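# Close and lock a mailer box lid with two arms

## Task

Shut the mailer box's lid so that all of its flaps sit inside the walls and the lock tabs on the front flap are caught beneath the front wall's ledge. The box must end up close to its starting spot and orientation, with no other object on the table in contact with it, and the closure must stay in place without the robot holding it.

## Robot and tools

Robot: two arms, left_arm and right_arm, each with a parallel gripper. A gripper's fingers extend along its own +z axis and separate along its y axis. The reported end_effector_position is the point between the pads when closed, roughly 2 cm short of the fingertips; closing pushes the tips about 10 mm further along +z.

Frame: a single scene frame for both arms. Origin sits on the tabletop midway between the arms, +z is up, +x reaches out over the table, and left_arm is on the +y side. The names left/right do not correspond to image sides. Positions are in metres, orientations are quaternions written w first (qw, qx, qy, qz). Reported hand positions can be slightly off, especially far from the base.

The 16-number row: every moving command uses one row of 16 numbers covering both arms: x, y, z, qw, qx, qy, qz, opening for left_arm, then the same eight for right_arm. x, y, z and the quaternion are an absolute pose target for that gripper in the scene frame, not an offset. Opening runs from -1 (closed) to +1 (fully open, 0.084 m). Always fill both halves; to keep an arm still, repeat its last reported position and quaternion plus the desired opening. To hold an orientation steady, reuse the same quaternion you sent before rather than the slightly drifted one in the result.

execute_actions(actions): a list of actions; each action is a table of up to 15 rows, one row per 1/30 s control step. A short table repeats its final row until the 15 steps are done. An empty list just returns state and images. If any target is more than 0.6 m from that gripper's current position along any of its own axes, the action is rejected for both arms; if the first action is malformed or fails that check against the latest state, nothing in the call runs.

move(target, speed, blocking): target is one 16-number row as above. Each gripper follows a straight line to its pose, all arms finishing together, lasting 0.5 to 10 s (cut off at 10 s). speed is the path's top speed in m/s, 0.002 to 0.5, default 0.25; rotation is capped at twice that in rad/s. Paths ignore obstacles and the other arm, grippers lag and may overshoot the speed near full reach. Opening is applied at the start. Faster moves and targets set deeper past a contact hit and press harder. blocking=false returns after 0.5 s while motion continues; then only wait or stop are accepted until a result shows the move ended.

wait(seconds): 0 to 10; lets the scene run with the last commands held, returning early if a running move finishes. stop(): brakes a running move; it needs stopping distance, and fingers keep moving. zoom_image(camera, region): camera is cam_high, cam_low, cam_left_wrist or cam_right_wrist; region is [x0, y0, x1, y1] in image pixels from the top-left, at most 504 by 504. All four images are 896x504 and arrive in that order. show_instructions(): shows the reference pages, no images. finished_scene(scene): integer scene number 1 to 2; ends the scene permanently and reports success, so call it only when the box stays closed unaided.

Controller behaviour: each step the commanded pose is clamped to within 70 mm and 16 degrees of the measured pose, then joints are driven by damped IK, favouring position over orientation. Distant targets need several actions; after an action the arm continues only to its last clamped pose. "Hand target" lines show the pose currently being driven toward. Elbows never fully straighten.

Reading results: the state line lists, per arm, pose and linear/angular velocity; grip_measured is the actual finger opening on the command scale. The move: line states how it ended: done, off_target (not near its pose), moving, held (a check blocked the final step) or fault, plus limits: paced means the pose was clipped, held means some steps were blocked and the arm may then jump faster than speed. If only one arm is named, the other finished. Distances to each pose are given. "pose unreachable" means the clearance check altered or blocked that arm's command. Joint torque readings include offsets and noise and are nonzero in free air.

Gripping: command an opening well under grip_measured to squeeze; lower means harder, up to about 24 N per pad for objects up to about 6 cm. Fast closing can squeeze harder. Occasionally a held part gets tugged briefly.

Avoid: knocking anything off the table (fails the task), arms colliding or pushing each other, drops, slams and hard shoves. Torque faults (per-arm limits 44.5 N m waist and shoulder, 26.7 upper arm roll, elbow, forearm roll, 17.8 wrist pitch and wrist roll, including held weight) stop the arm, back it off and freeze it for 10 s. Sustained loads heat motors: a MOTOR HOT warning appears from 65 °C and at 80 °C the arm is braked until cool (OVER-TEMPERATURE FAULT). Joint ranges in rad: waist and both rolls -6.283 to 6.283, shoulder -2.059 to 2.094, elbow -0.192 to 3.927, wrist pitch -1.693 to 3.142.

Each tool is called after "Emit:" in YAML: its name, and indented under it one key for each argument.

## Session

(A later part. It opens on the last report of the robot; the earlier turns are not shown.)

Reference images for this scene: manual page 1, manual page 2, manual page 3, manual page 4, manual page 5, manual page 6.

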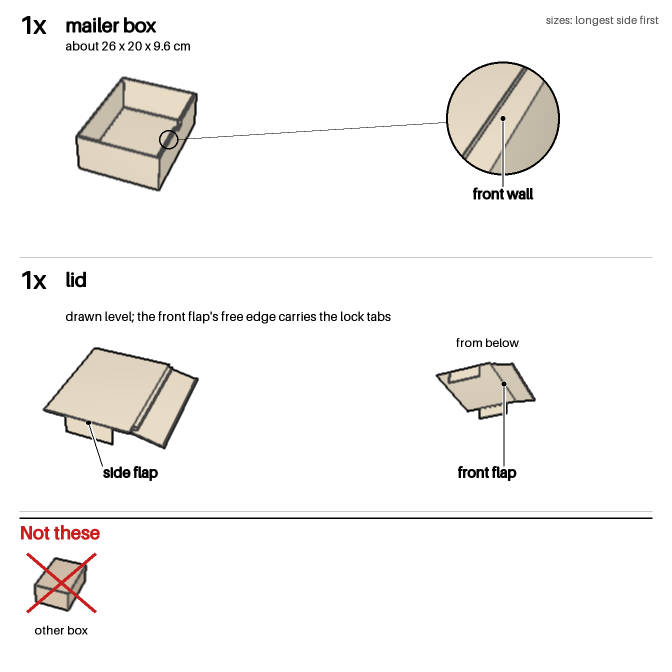

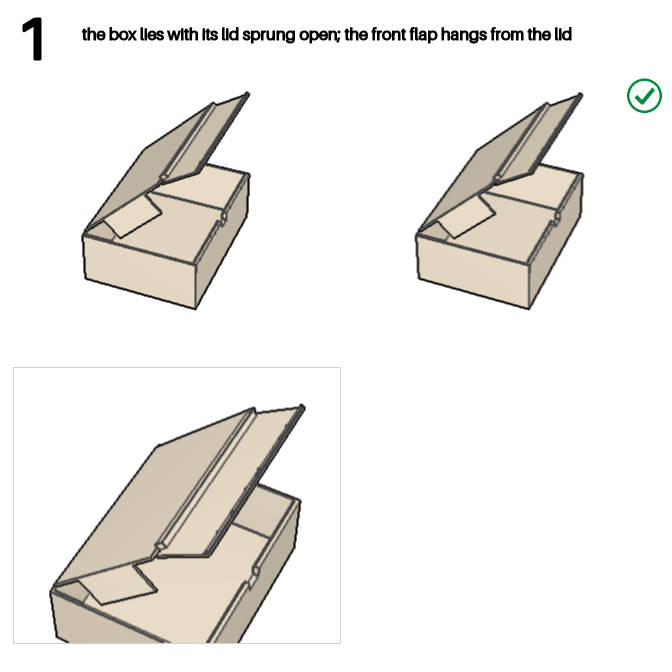

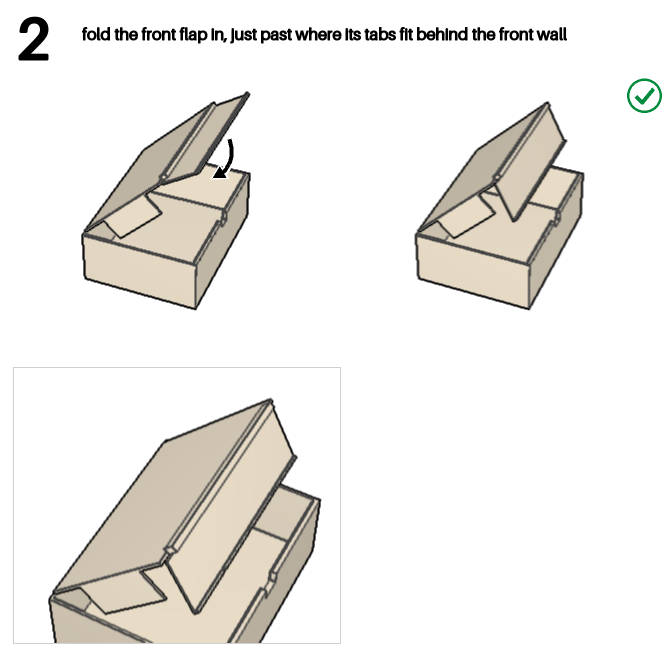

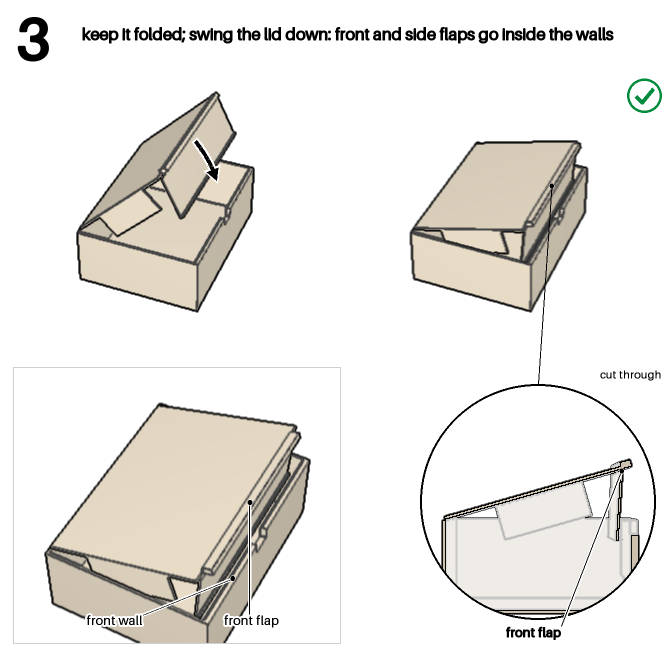

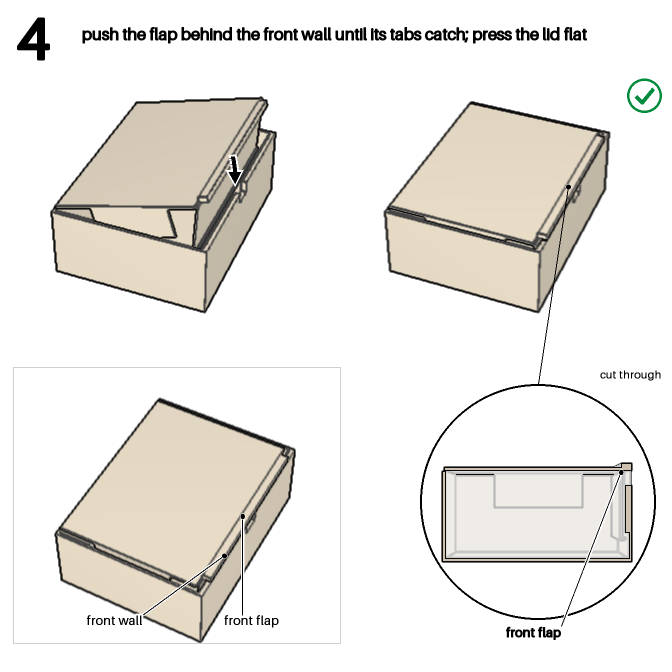

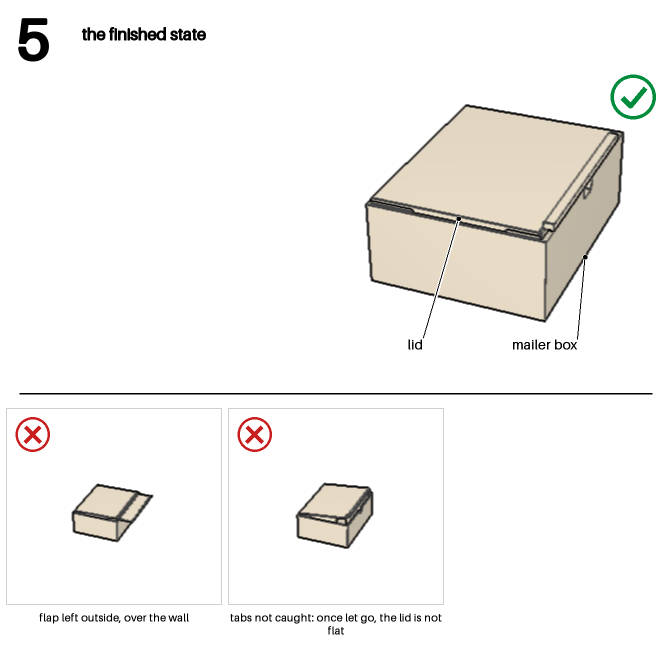

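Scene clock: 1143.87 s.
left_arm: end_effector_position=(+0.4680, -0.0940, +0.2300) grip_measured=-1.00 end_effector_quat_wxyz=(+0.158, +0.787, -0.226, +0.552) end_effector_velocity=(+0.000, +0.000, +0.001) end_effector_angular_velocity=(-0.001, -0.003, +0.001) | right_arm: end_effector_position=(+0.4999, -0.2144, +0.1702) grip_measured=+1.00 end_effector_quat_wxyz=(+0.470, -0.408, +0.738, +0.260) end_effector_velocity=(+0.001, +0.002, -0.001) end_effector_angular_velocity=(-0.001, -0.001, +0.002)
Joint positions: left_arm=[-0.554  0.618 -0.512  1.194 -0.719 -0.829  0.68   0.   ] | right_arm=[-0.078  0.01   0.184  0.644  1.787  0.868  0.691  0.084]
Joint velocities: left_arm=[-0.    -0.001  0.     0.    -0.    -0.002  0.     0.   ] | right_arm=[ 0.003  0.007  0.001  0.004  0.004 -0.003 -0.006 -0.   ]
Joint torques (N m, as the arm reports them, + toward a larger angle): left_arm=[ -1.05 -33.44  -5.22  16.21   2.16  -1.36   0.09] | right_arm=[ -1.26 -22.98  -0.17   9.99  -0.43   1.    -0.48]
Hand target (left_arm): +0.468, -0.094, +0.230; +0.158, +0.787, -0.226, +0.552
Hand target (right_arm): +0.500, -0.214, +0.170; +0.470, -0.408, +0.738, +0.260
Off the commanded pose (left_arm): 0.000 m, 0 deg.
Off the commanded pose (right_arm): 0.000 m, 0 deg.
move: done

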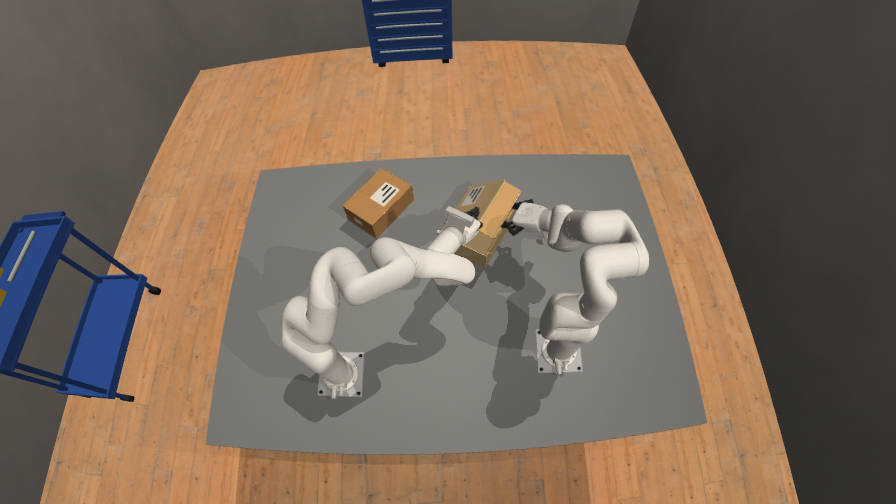

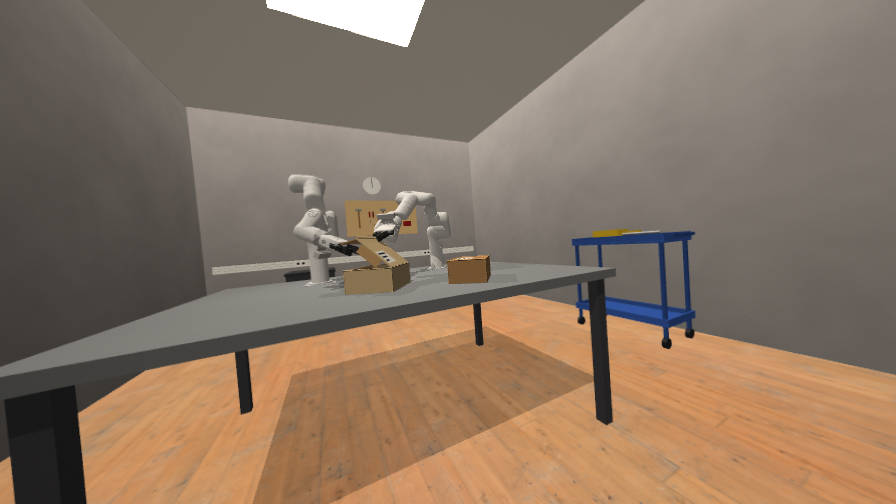

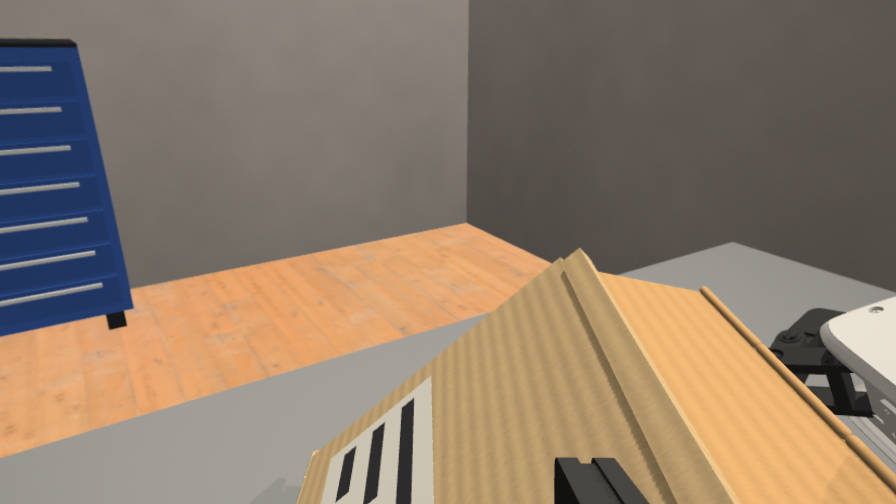

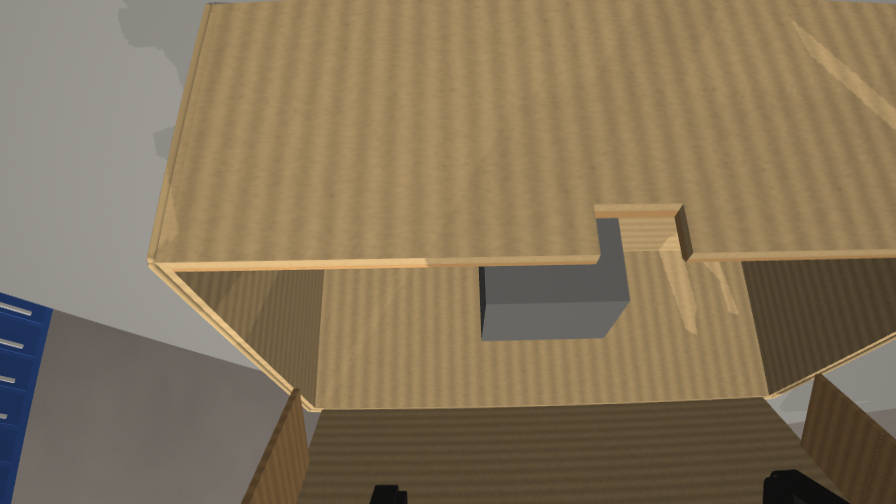

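Emit:
move:
  target: [0.468,-0.094,0.230,0.158,0.787,-0.226,0.552,-1,0.468,-0.265,0.20,-0.470,0.408,-0.737,-0.260,1]
  speed: 0.12

Emit:
move:
  target: [0.468,-0.094,0.230,0.158,0.787,-0.226,0.552,-1,0.470,-0.262,0.26,-0.470,0.408,-0.737,-0.260,1]
  speed: 0.12

Emit:
move:
  target: [0.468,-0.094,0.230,0.158,0.787,-0.226,0.552,-1,0.488,-0.233,0.25,-0.470,0.408,-0.737,-0.260,1]
  speed: 0.1

Emit:
move:
  target: [0.468,-0.094,0.230,0.158,0.787,-0.226,0.552,-1,0.493,-0.225,0.20,-0.470,0.408,-0.737,-0.260,1]
  speed: 0.05

Scene clock: 1157.27 s.
left_arm: end_effector_position=(+0.4680, -0.0940, +0.2300) grip_measured=-1.00 end_effector_quat_wxyz=(+0.158, +0.787, -0.226, +0.552) end_effector_velocity=(+0.000, +0.000, -0.000) end_effector_angular_velocity=(-0.000, +0.001, +0.001) | right_arm: end_effector_position=(+0.4680, -0.2644, +0.1998) grip_measured=+1.00 end_effector_quat_wxyz=(+0.471, -0.408, +0.737, +0.261) end_effector_velocity=(-0.001, -0.002, +0.001) end_effector_angular_velocity=(+0.000, +0.000, -0.000)
Joint positions: left_arm=[-0.554  0.618 -0.512  1.194 -0.719 -0.829  0.68   0.   ] | right_arm=[-0.161 -0.166  0.096  0.54   1.6    0.981  0.796  0.084]
Joint velocities: left_arm=[ 0.001  0.    -0.     0.    -0.     0.     0.     0.   ] | right_arm=[-0.003 -0.007 -0.004 -0.004 -0.008  0.005  0.005 -0.   ]
Joint torques (N m, as the arm reports them, + toward a larger angle): left_arm=[ -0.91 -33.11  -5.07  16.05   2.34  -1.36   0.19] | right_arm=[ -1.04 -18.35  -0.46  10.33  -0.14   0.88  -0.33]
Hand target (left_arm): +0.468, -0.094, +0.230; +0.158, +0.787, -0.226, +0.552
Hand target (right_arm): +0.468, -0.265, +0.200; +0.471, -0.408, +0.738, +0.260
Off the commanded pose (left_arm): 0.000 m, 0 deg.
Off the commanded pose (right_arm): 0.001 m, 0 deg.
move: done

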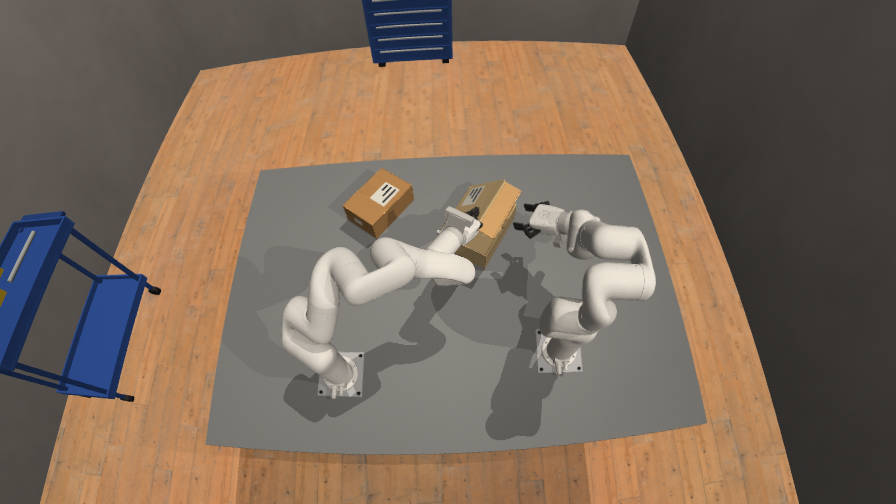

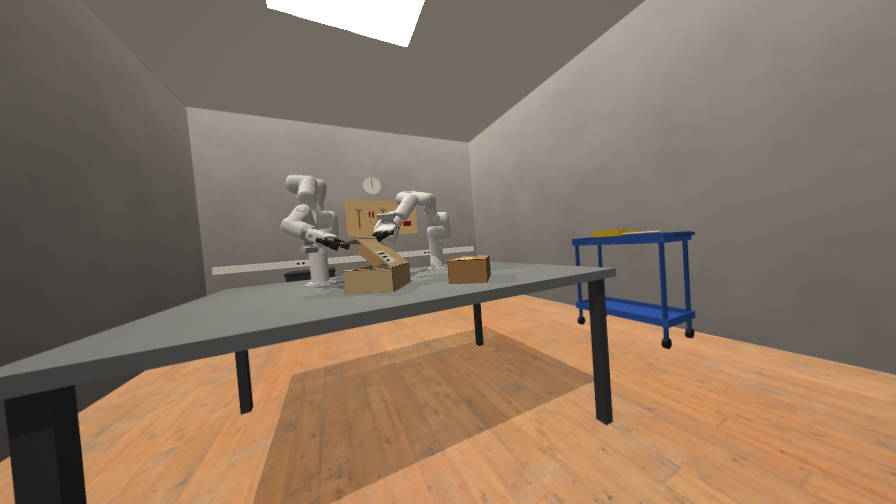

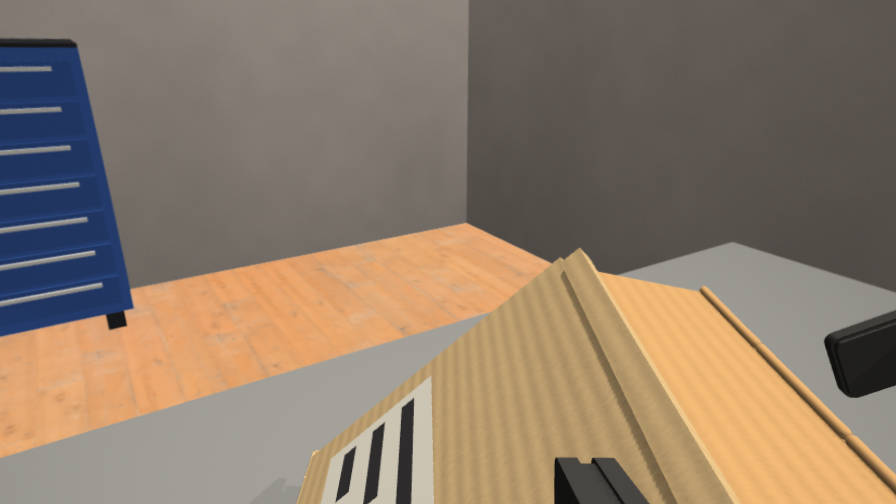

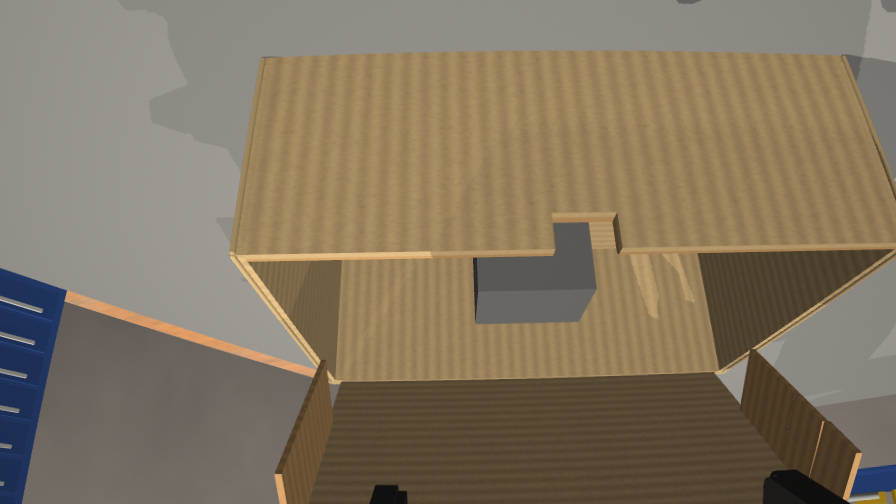

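Scene clock: 1158.27 s.
left_arm: end_effector_position=(+0.4680, -0.0940, +0.2300) grip_measured=-1.00 end_effector_quat_wxyz=(+0.158, +0.787, -0.226, +0.552) end_effector_velocity=(-0.001, -0.001, +0.001) end_effector_angular_velocity=(-0.000, +0.001, -0.002) | right_arm: end_effector_position=(+0.4700, -0.2620, +0.2594) grip_measured=+1.00 end_effector_quat_wxyz=(+0.470, -0.408, +0.738, +0.261) end_effector_velocity=(+0.000, -0.001, +0.003) end_effector_angular_velocity=(+0.001, +0.001, -0.003)
Joint positions: left_arm=[-0.554  0.618 -0.512  1.194 -0.719 -0.829  0.68   0.   ] | right_arm=[-0.162 -0.305  0.098  0.573  1.494  0.995  1.002  0.084]
Joint velocities: left_arm=[-0.001 -0.001  0.    -0.    -0.001  0.002 -0.     0.   ] | right_arm=[-0.001 -0.006 -0.002  0.003 -0.006  0.002  0.011 -0.   ]
Joint torques (N m, as the arm reports them, + toward a larger angle): left_arm=[ -1.   -33.24  -5.36  16.02   2.11  -1.27   0.18] | right_arm=[ -1.23 -15.79  -0.75  11.31  -0.15   0.66  -0.38]
Hand target (left_arm): +0.468, -0.094, +0.230; +0.158, +0.787, -0.226, +0.552
Hand target (right_arm): +0.470, -0.262, +0.260; +0.471, -0.408, +0.738, +0.260
Off the commanded pose (left_arm): 0.000 m, 0 deg.
Off the commanded pose (right_arm): 0.001 m, 0 deg.
move: done

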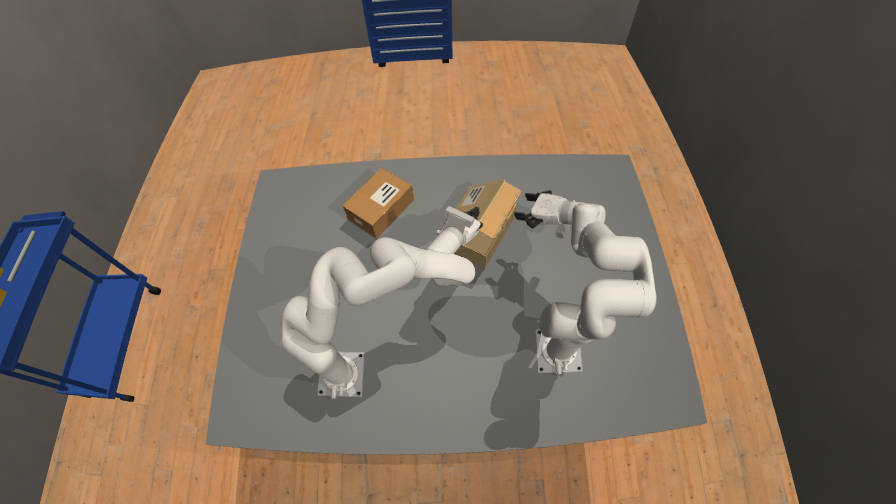

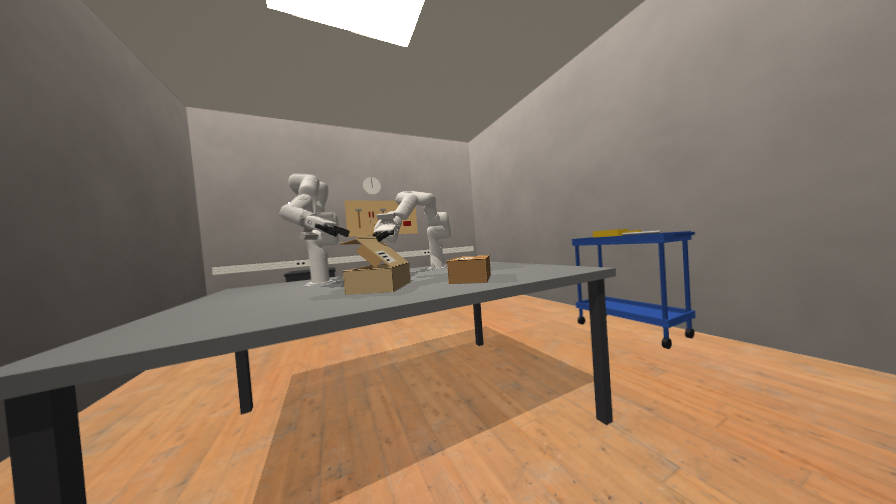

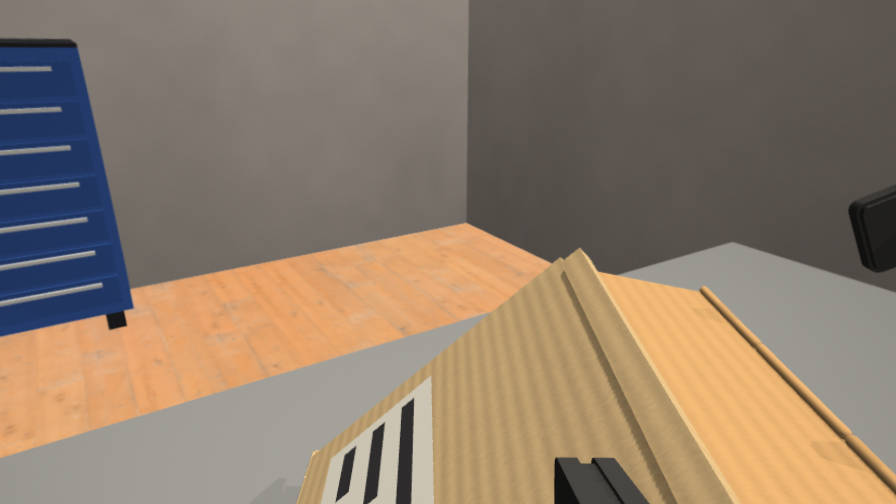

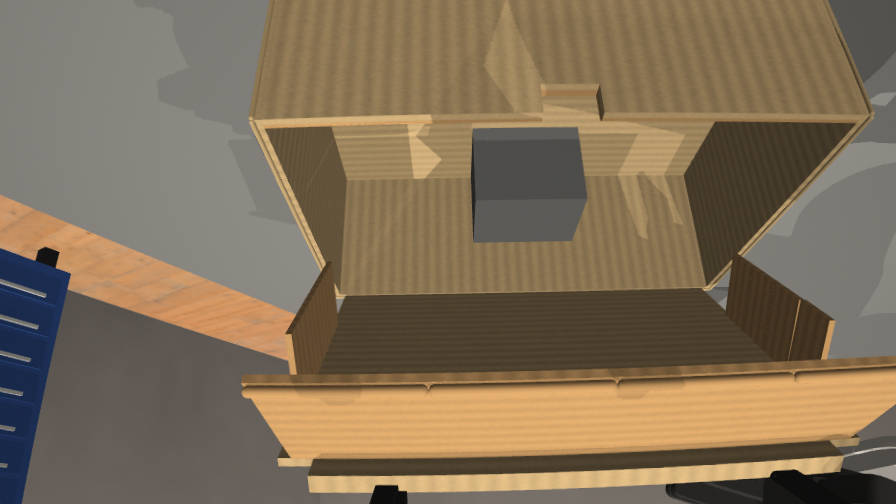

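Scene clock: 1159.17 s.
left_arm: end_effector_position=(+0.4680, -0.0940, +0.2300) grip_measured=-1.00 end_effector_quat_wxyz=(+0.158, +0.787, -0.226, +0.552) end_effector_velocity=(+0.000, +0.000, -0.000) end_effector_angular_velocity=(-0.000, -0.000, +0.001) | right_arm: end_effector_position=(+0.4879, -0.2335, +0.2501) grip_measured=+1.00 end_effector_quat_wxyz=(+0.470, -0.408, +0.738, +0.260) end_effector_velocity=(+0.002, +0.002, -0.000) end_effector_angular_velocity=(+0.001, -0.001, +0.001)
Joint positions: left_arm=[-0.554  0.618 -0.512  1.194 -0.719 -0.829  0.68   0.   ] | right_arm=[-0.118 -0.23   0.157  0.618  1.584  0.919  0.971  0.084]
Joint velocities: left_arm=[ 0.001  0.001 -0.     0.     0.    -0.001 -0.     0.   ] | right_arm=[ 0.003  0.007  0.005  0.005  0.007 -0.004 -0.003 -0.   ]
Joint torques (N m, as the arm reports them, + toward a larger angle): left_arm=[ -1.05 -33.16  -5.18  16.05   2.2   -1.29   0.25] | right_arm=[ -1.46 -17.95  -0.96  11.33  -0.43   0.68  -0.5 ]
Hand target (left_arm): +0.468, -0.094, +0.230; +0.158, +0.787, -0.226, +0.552
Hand target (right_arm): +0.488, -0.233, +0.250; +0.470, -0.408, +0.738, +0.260
Off the commanded pose (left_arm): 0.000 m, 0 deg.
Off the commanded pose (right_arm): 0.000 m, 0 deg.
move: done

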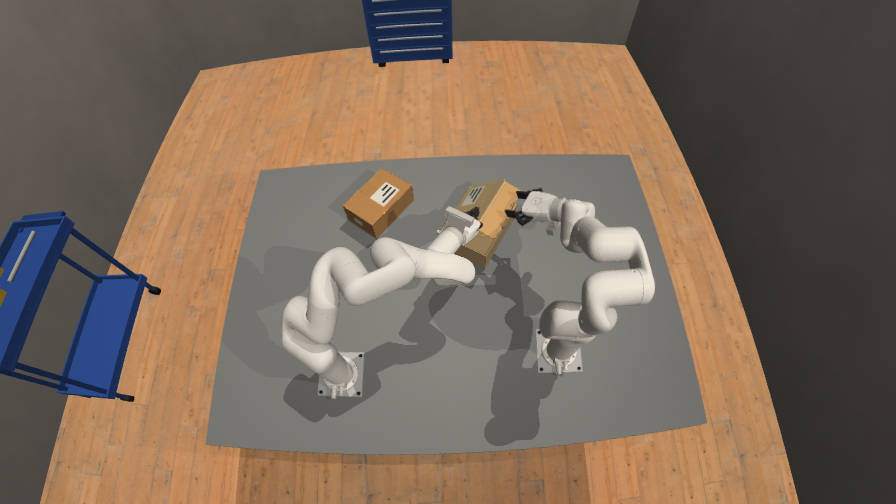

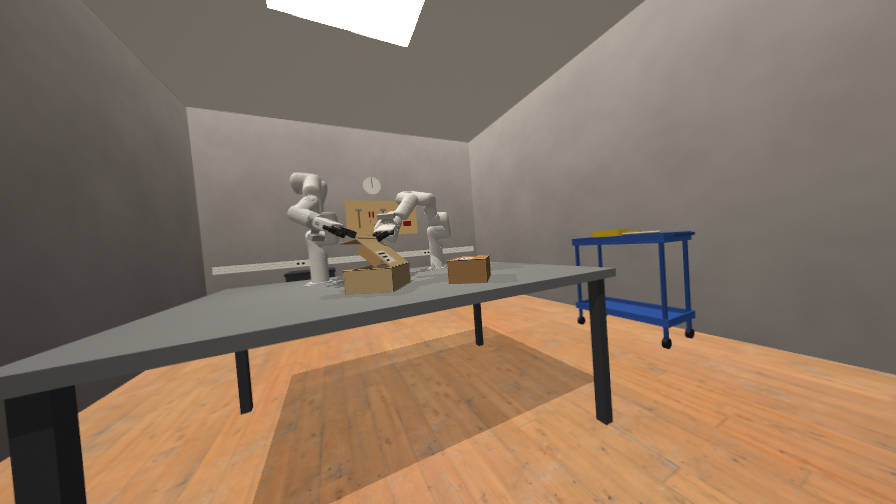

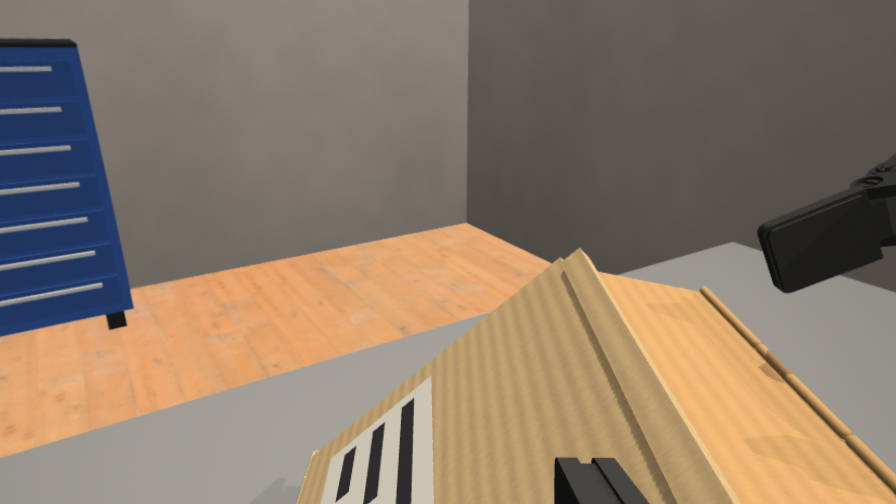

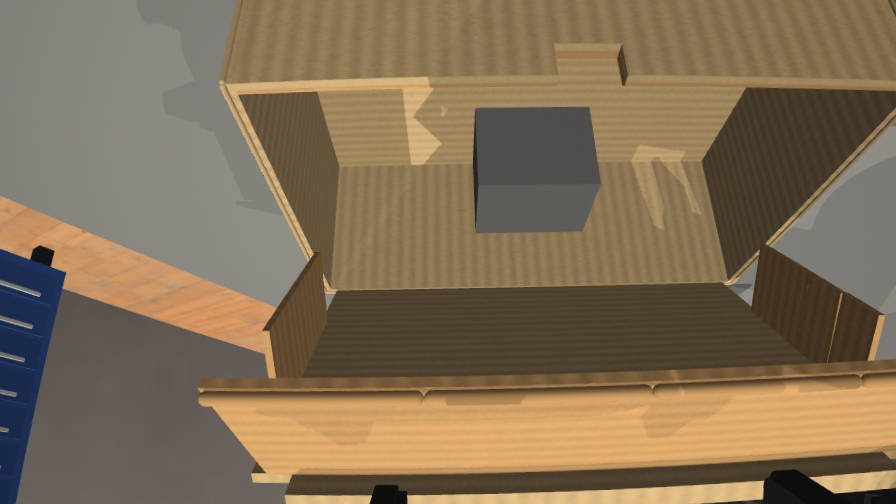

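Scene clock: 1160.60 s.
left_arm: end_effector_position=(+0.4680, -0.0940, +0.2300) grip_measured=-1.00 end_effector_quat_wxyz=(+0.158, +0.787, -0.226, +0.552) end_effector_velocity=(-0.001, -0.001, +0.000) end_effector_angular_velocity=(-0.000, -0.000, -0.002) | right_arm: end_effector_position=(+0.4929, -0.2251, +0.2003) grip_measured=+1.00 end_effector_quat_wxyz=(+0.470, -0.408, +0.738, +0.260) end_effector_velocity=(+0.001, -0.002, -0.003) end_effector_angular_velocity=(-0.002, -0.000, -0.005)
Joint positions: left_arm=[-0.554  0.618 -0.512  1.194 -0.719 -0.829  0.68   0.   ] | right_arm=[-0.103 -0.094  0.175  0.618  1.704  0.89   0.797  0.084]
Joint velocities: left_arm=[-0.002 -0.    -0.    -0.    -0.     0.    -0.     0.   ] | right_arm=[-0.     0.007 -0.001  0.001  0.005 -0.004 -0.008 -0.   ]
Joint torques (N m, as the arm reports them, + toward a larger angle): left_arm=[ -1.08 -33.06  -5.19  16.04   2.27  -1.3    0.08] | right_arm=[ -1.35 -20.52  -0.34  10.5   -0.43   0.81  -0.28]
Hand target (left_arm): +0.468, -0.094, +0.230; +0.158, +0.787, -0.226, +0.552
Hand target (right_arm): +0.493, -0.225, +0.200; +0.470, -0.408, +0.738, +0.260
Off the commanded pose (left_arm): 0.000 m, 0 deg.
Off the commanded pose (right_arm): 0.000 m, 0 deg.
move: done

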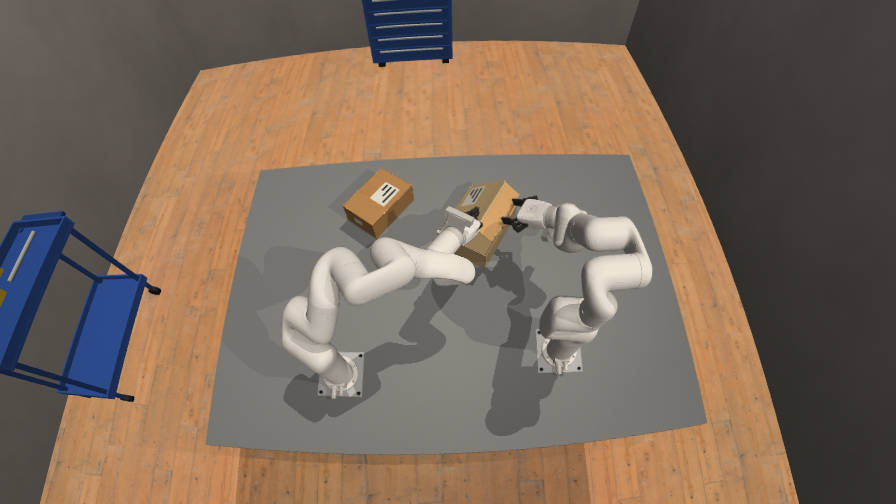

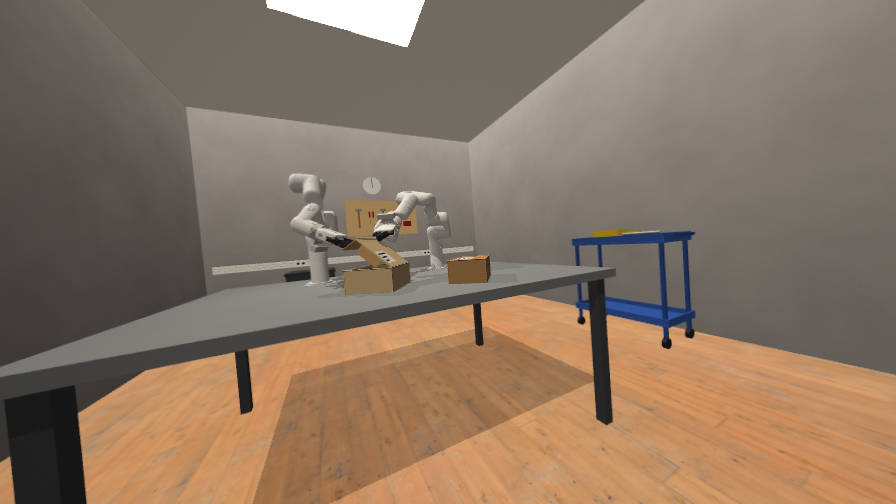

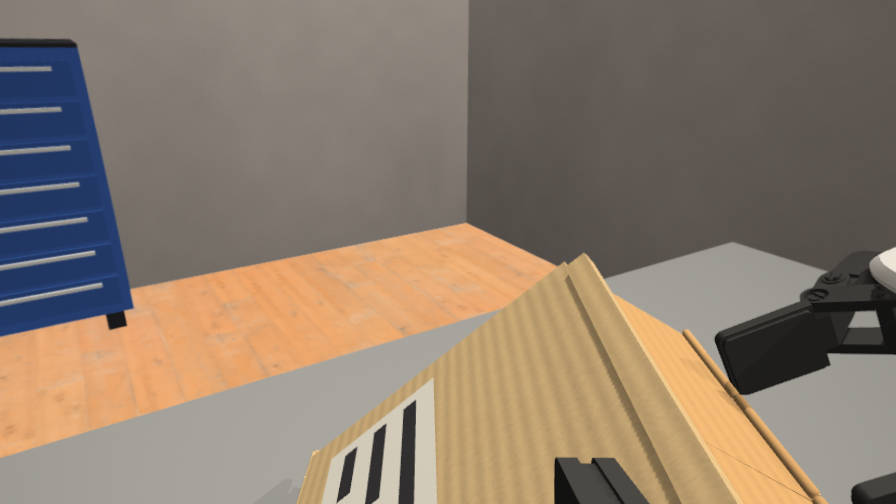

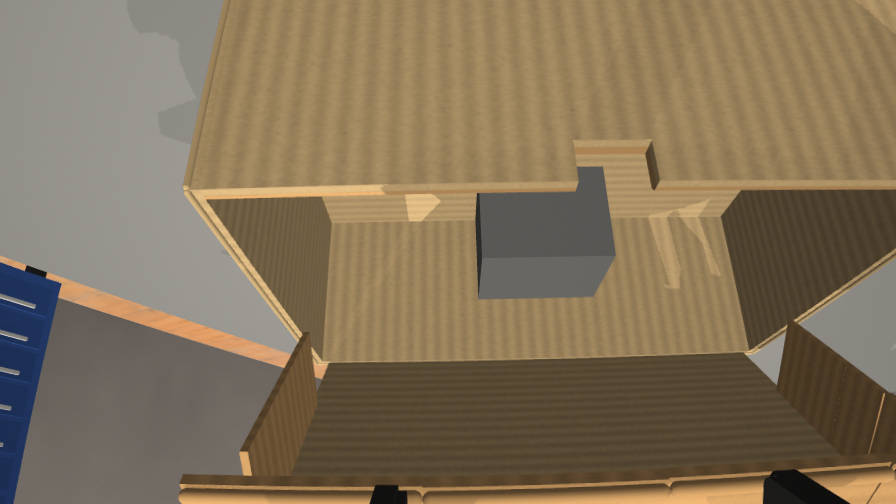

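On top now; continue, keeping the lid high.

Emit:
move:
  target: [0.468,-0.094,0.230,0.158,0.787,-0.226,0.552,-1,0.503,-0.209,0.180,-0.470,0.408,-0.737,-0.260,1]
  speed: 0.04

Emit:
move:
  target: [0.466,-0.098,0.220,0.158,0.787,-0.226,0.552,-1,0.511,-0.196,0.168,-0.470,0.408,-0.737,-0.260,1]
  speed: 0.04

Scene clock: 1167.03 s.
left_arm: end_effector_position=(+0.4680, -0.0940, +0.2300) grip_measured=-1.00 end_effector_quat_wxyz=(+0.158, +0.787, -0.226, +0.552) end_effector_velocity=(+0.000, +0.000, -0.000) end_effector_angular_velocity=(-0.000, -0.001, +0.001) | right_arm: end_effector_position=(+0.5029, -0.2092, +0.1802) grip_measured=+1.00 end_effector_quat_wxyz=(+0.470, -0.408, +0.738, +0.260) end_effector_velocity=(+0.002, +0.000, -0.001) end_effector_angular_velocity=(-0.001, -0.003, -0.002)
Joint positions: left_arm=[-0.554  0.618 -0.512  1.194 -0.719 -0.829  0.68   0.   ] | right_arm=[-0.079 -0.007  0.202  0.655  1.78   0.855  0.726  0.084]
Joint velocities: left_arm=[ 0.001  0.001 -0.     0.     0.    -0.002 -0.     0.   ] | right_arm=[-0.     0.007  0.002  0.006  0.006 -0.003 -0.007  0.   ]
Joint torques (N m, as the arm reports them, + toward a larger angle): left_arm=[ -1.04 -33.14  -5.3   16.08   2.14  -1.22   0.26] | right_arm=[ -1.19 -22.26  -0.05  10.2   -0.3    0.93  -0.38]
Hand target (left_arm): +0.468, -0.094, +0.230; +0.158, +0.787, -0.226, +0.552
Hand target (right_arm): +0.503, -0.209, +0.180; +0.470, -0.408, +0.738, +0.260
Off the commanded pose (left_arm): 0.000 m, 0 deg.
Off the commanded pose (right_arm): 0.000 m, 0 deg.
move: done

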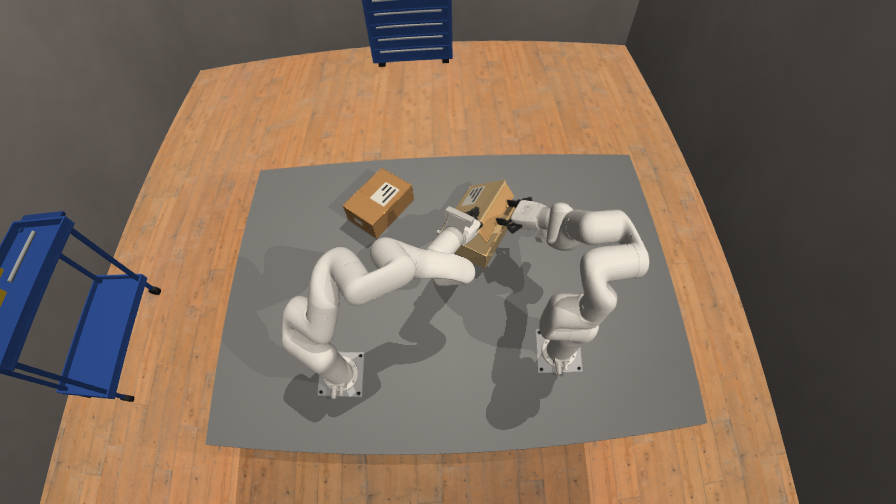

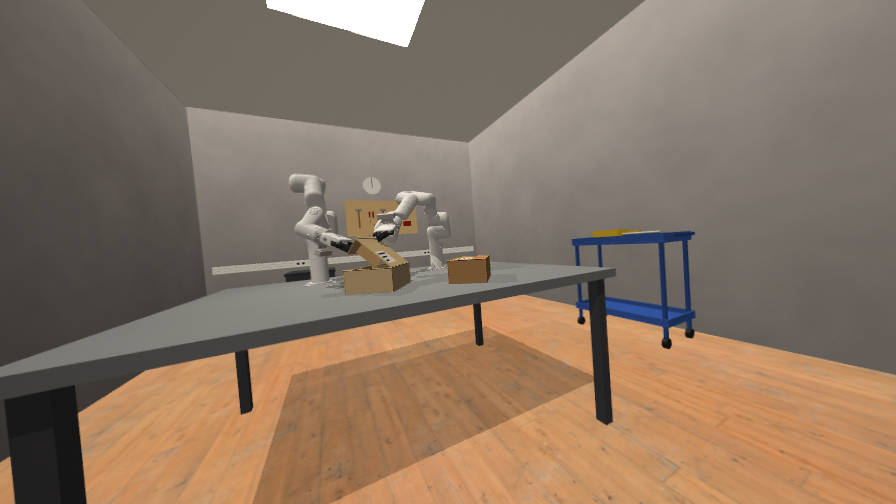

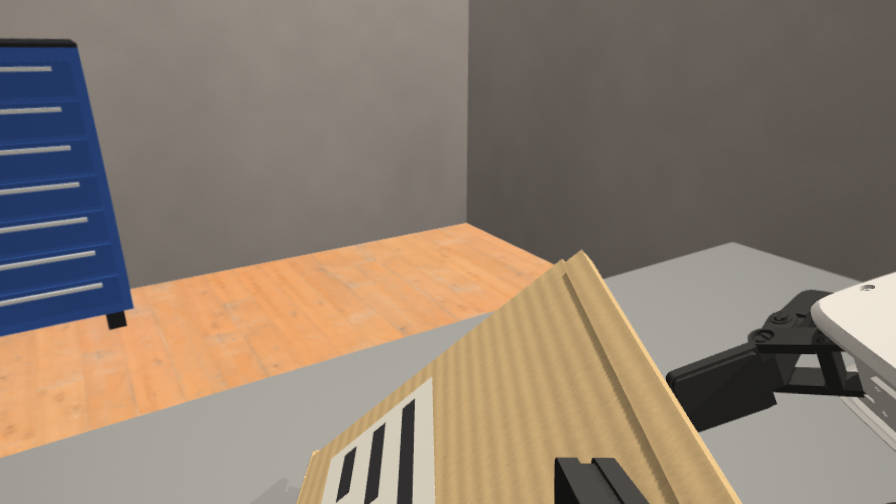

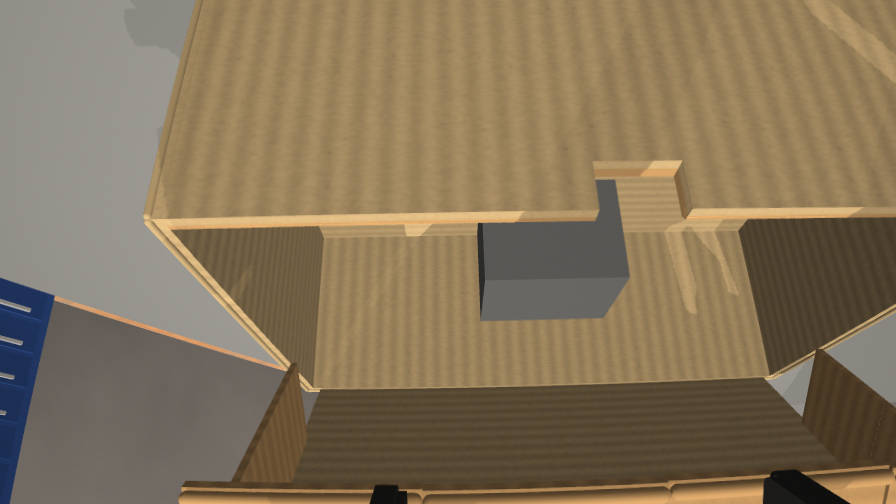

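Scene clock: 1167.90 s.
left_arm: end_effector_position=(+0.4660, -0.0979, +0.2202) grip_measured=-1.00 end_effector_quat_wxyz=(+0.158, +0.787, -0.226, +0.552) end_effector_velocity=(-0.000, -0.001, -0.001) end_effector_angular_velocity=(-0.000, -0.001, -0.001) | right_arm: end_effector_position=(+0.5109, -0.1962, +0.1682) grip_measured=+1.00 end_effector_quat_wxyz=(+0.470, -0.408, +0.738, +0.260) end_effector_velocity=(+0.002, +0.001, -0.001) end_effector_angular_velocity=(+0.000, -0.002, -0.001)
Joint positions: left_arm=[-0.564  0.647 -0.51   1.204 -0.709 -0.849  0.673  0.   ] | right_arm=[-0.06   0.053  0.22   0.689  1.831  0.829  0.683  0.084]
Joint velocities: left_arm=[-0.002  0.003  0.001  0.002  0.002 -0.002 -0.001  0.   ] | right_arm=[ 0.003  0.007  0.001  0.005  0.007 -0.003 -0.006  0.   ]
Joint torques (N m, as the arm reports them, + toward a larger angle): left_arm=[ -1.09 -33.39  -5.36  15.73   2.21  -1.31   0.19] | right_arm=[ -1.19 -23.79   0.29   9.95  -0.58   0.92  -0.31]
Hand target (left_arm): +0.466, -0.098, +0.220; +0.158, +0.787, -0.226, +0.552
Hand target (right_arm): +0.511, -0.196, +0.168; +0.470, -0.408, +0.738, +0.260
Off the commanded pose (left_arm): 0.000 m, 0 deg.
Off the commanded pose (right_arm): 0.000 m, 0 deg.
move: done

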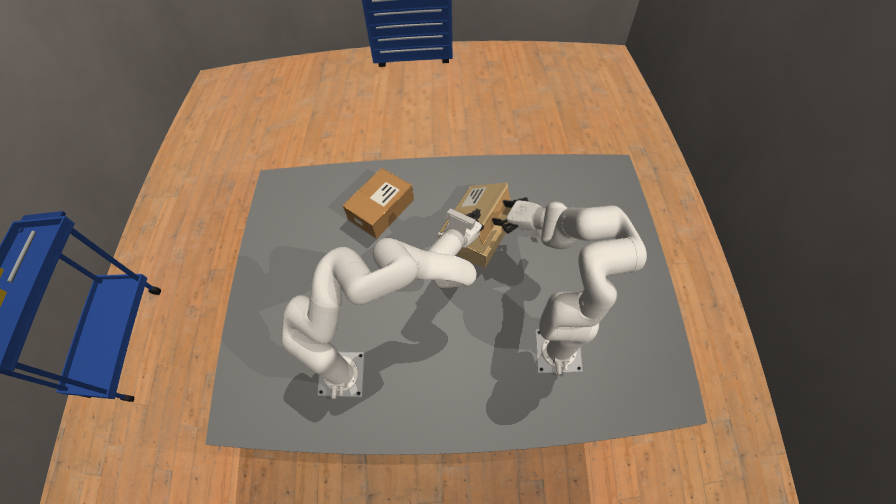

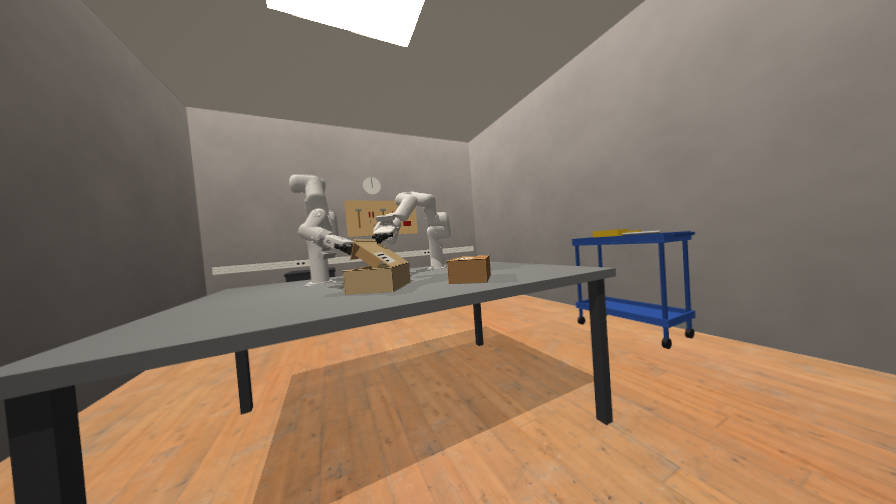

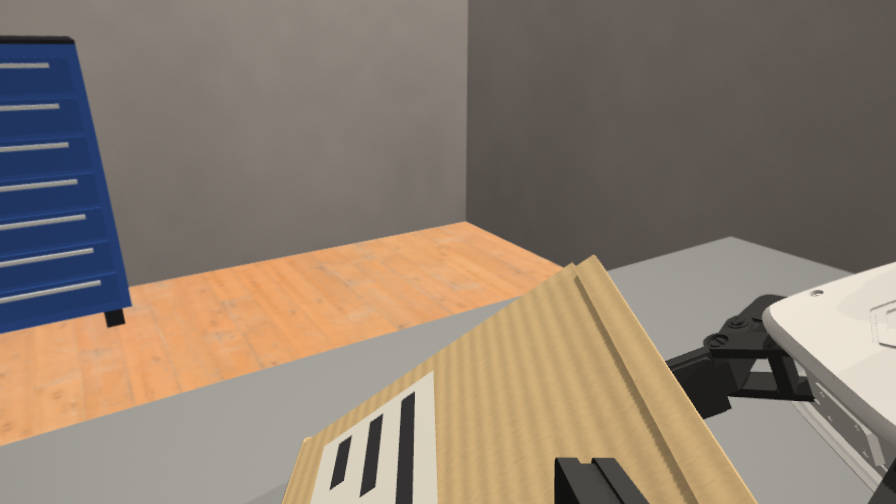

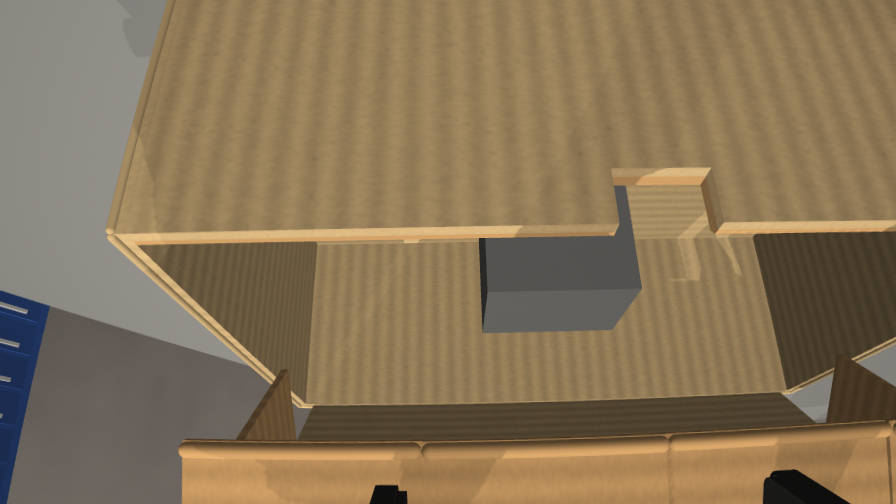

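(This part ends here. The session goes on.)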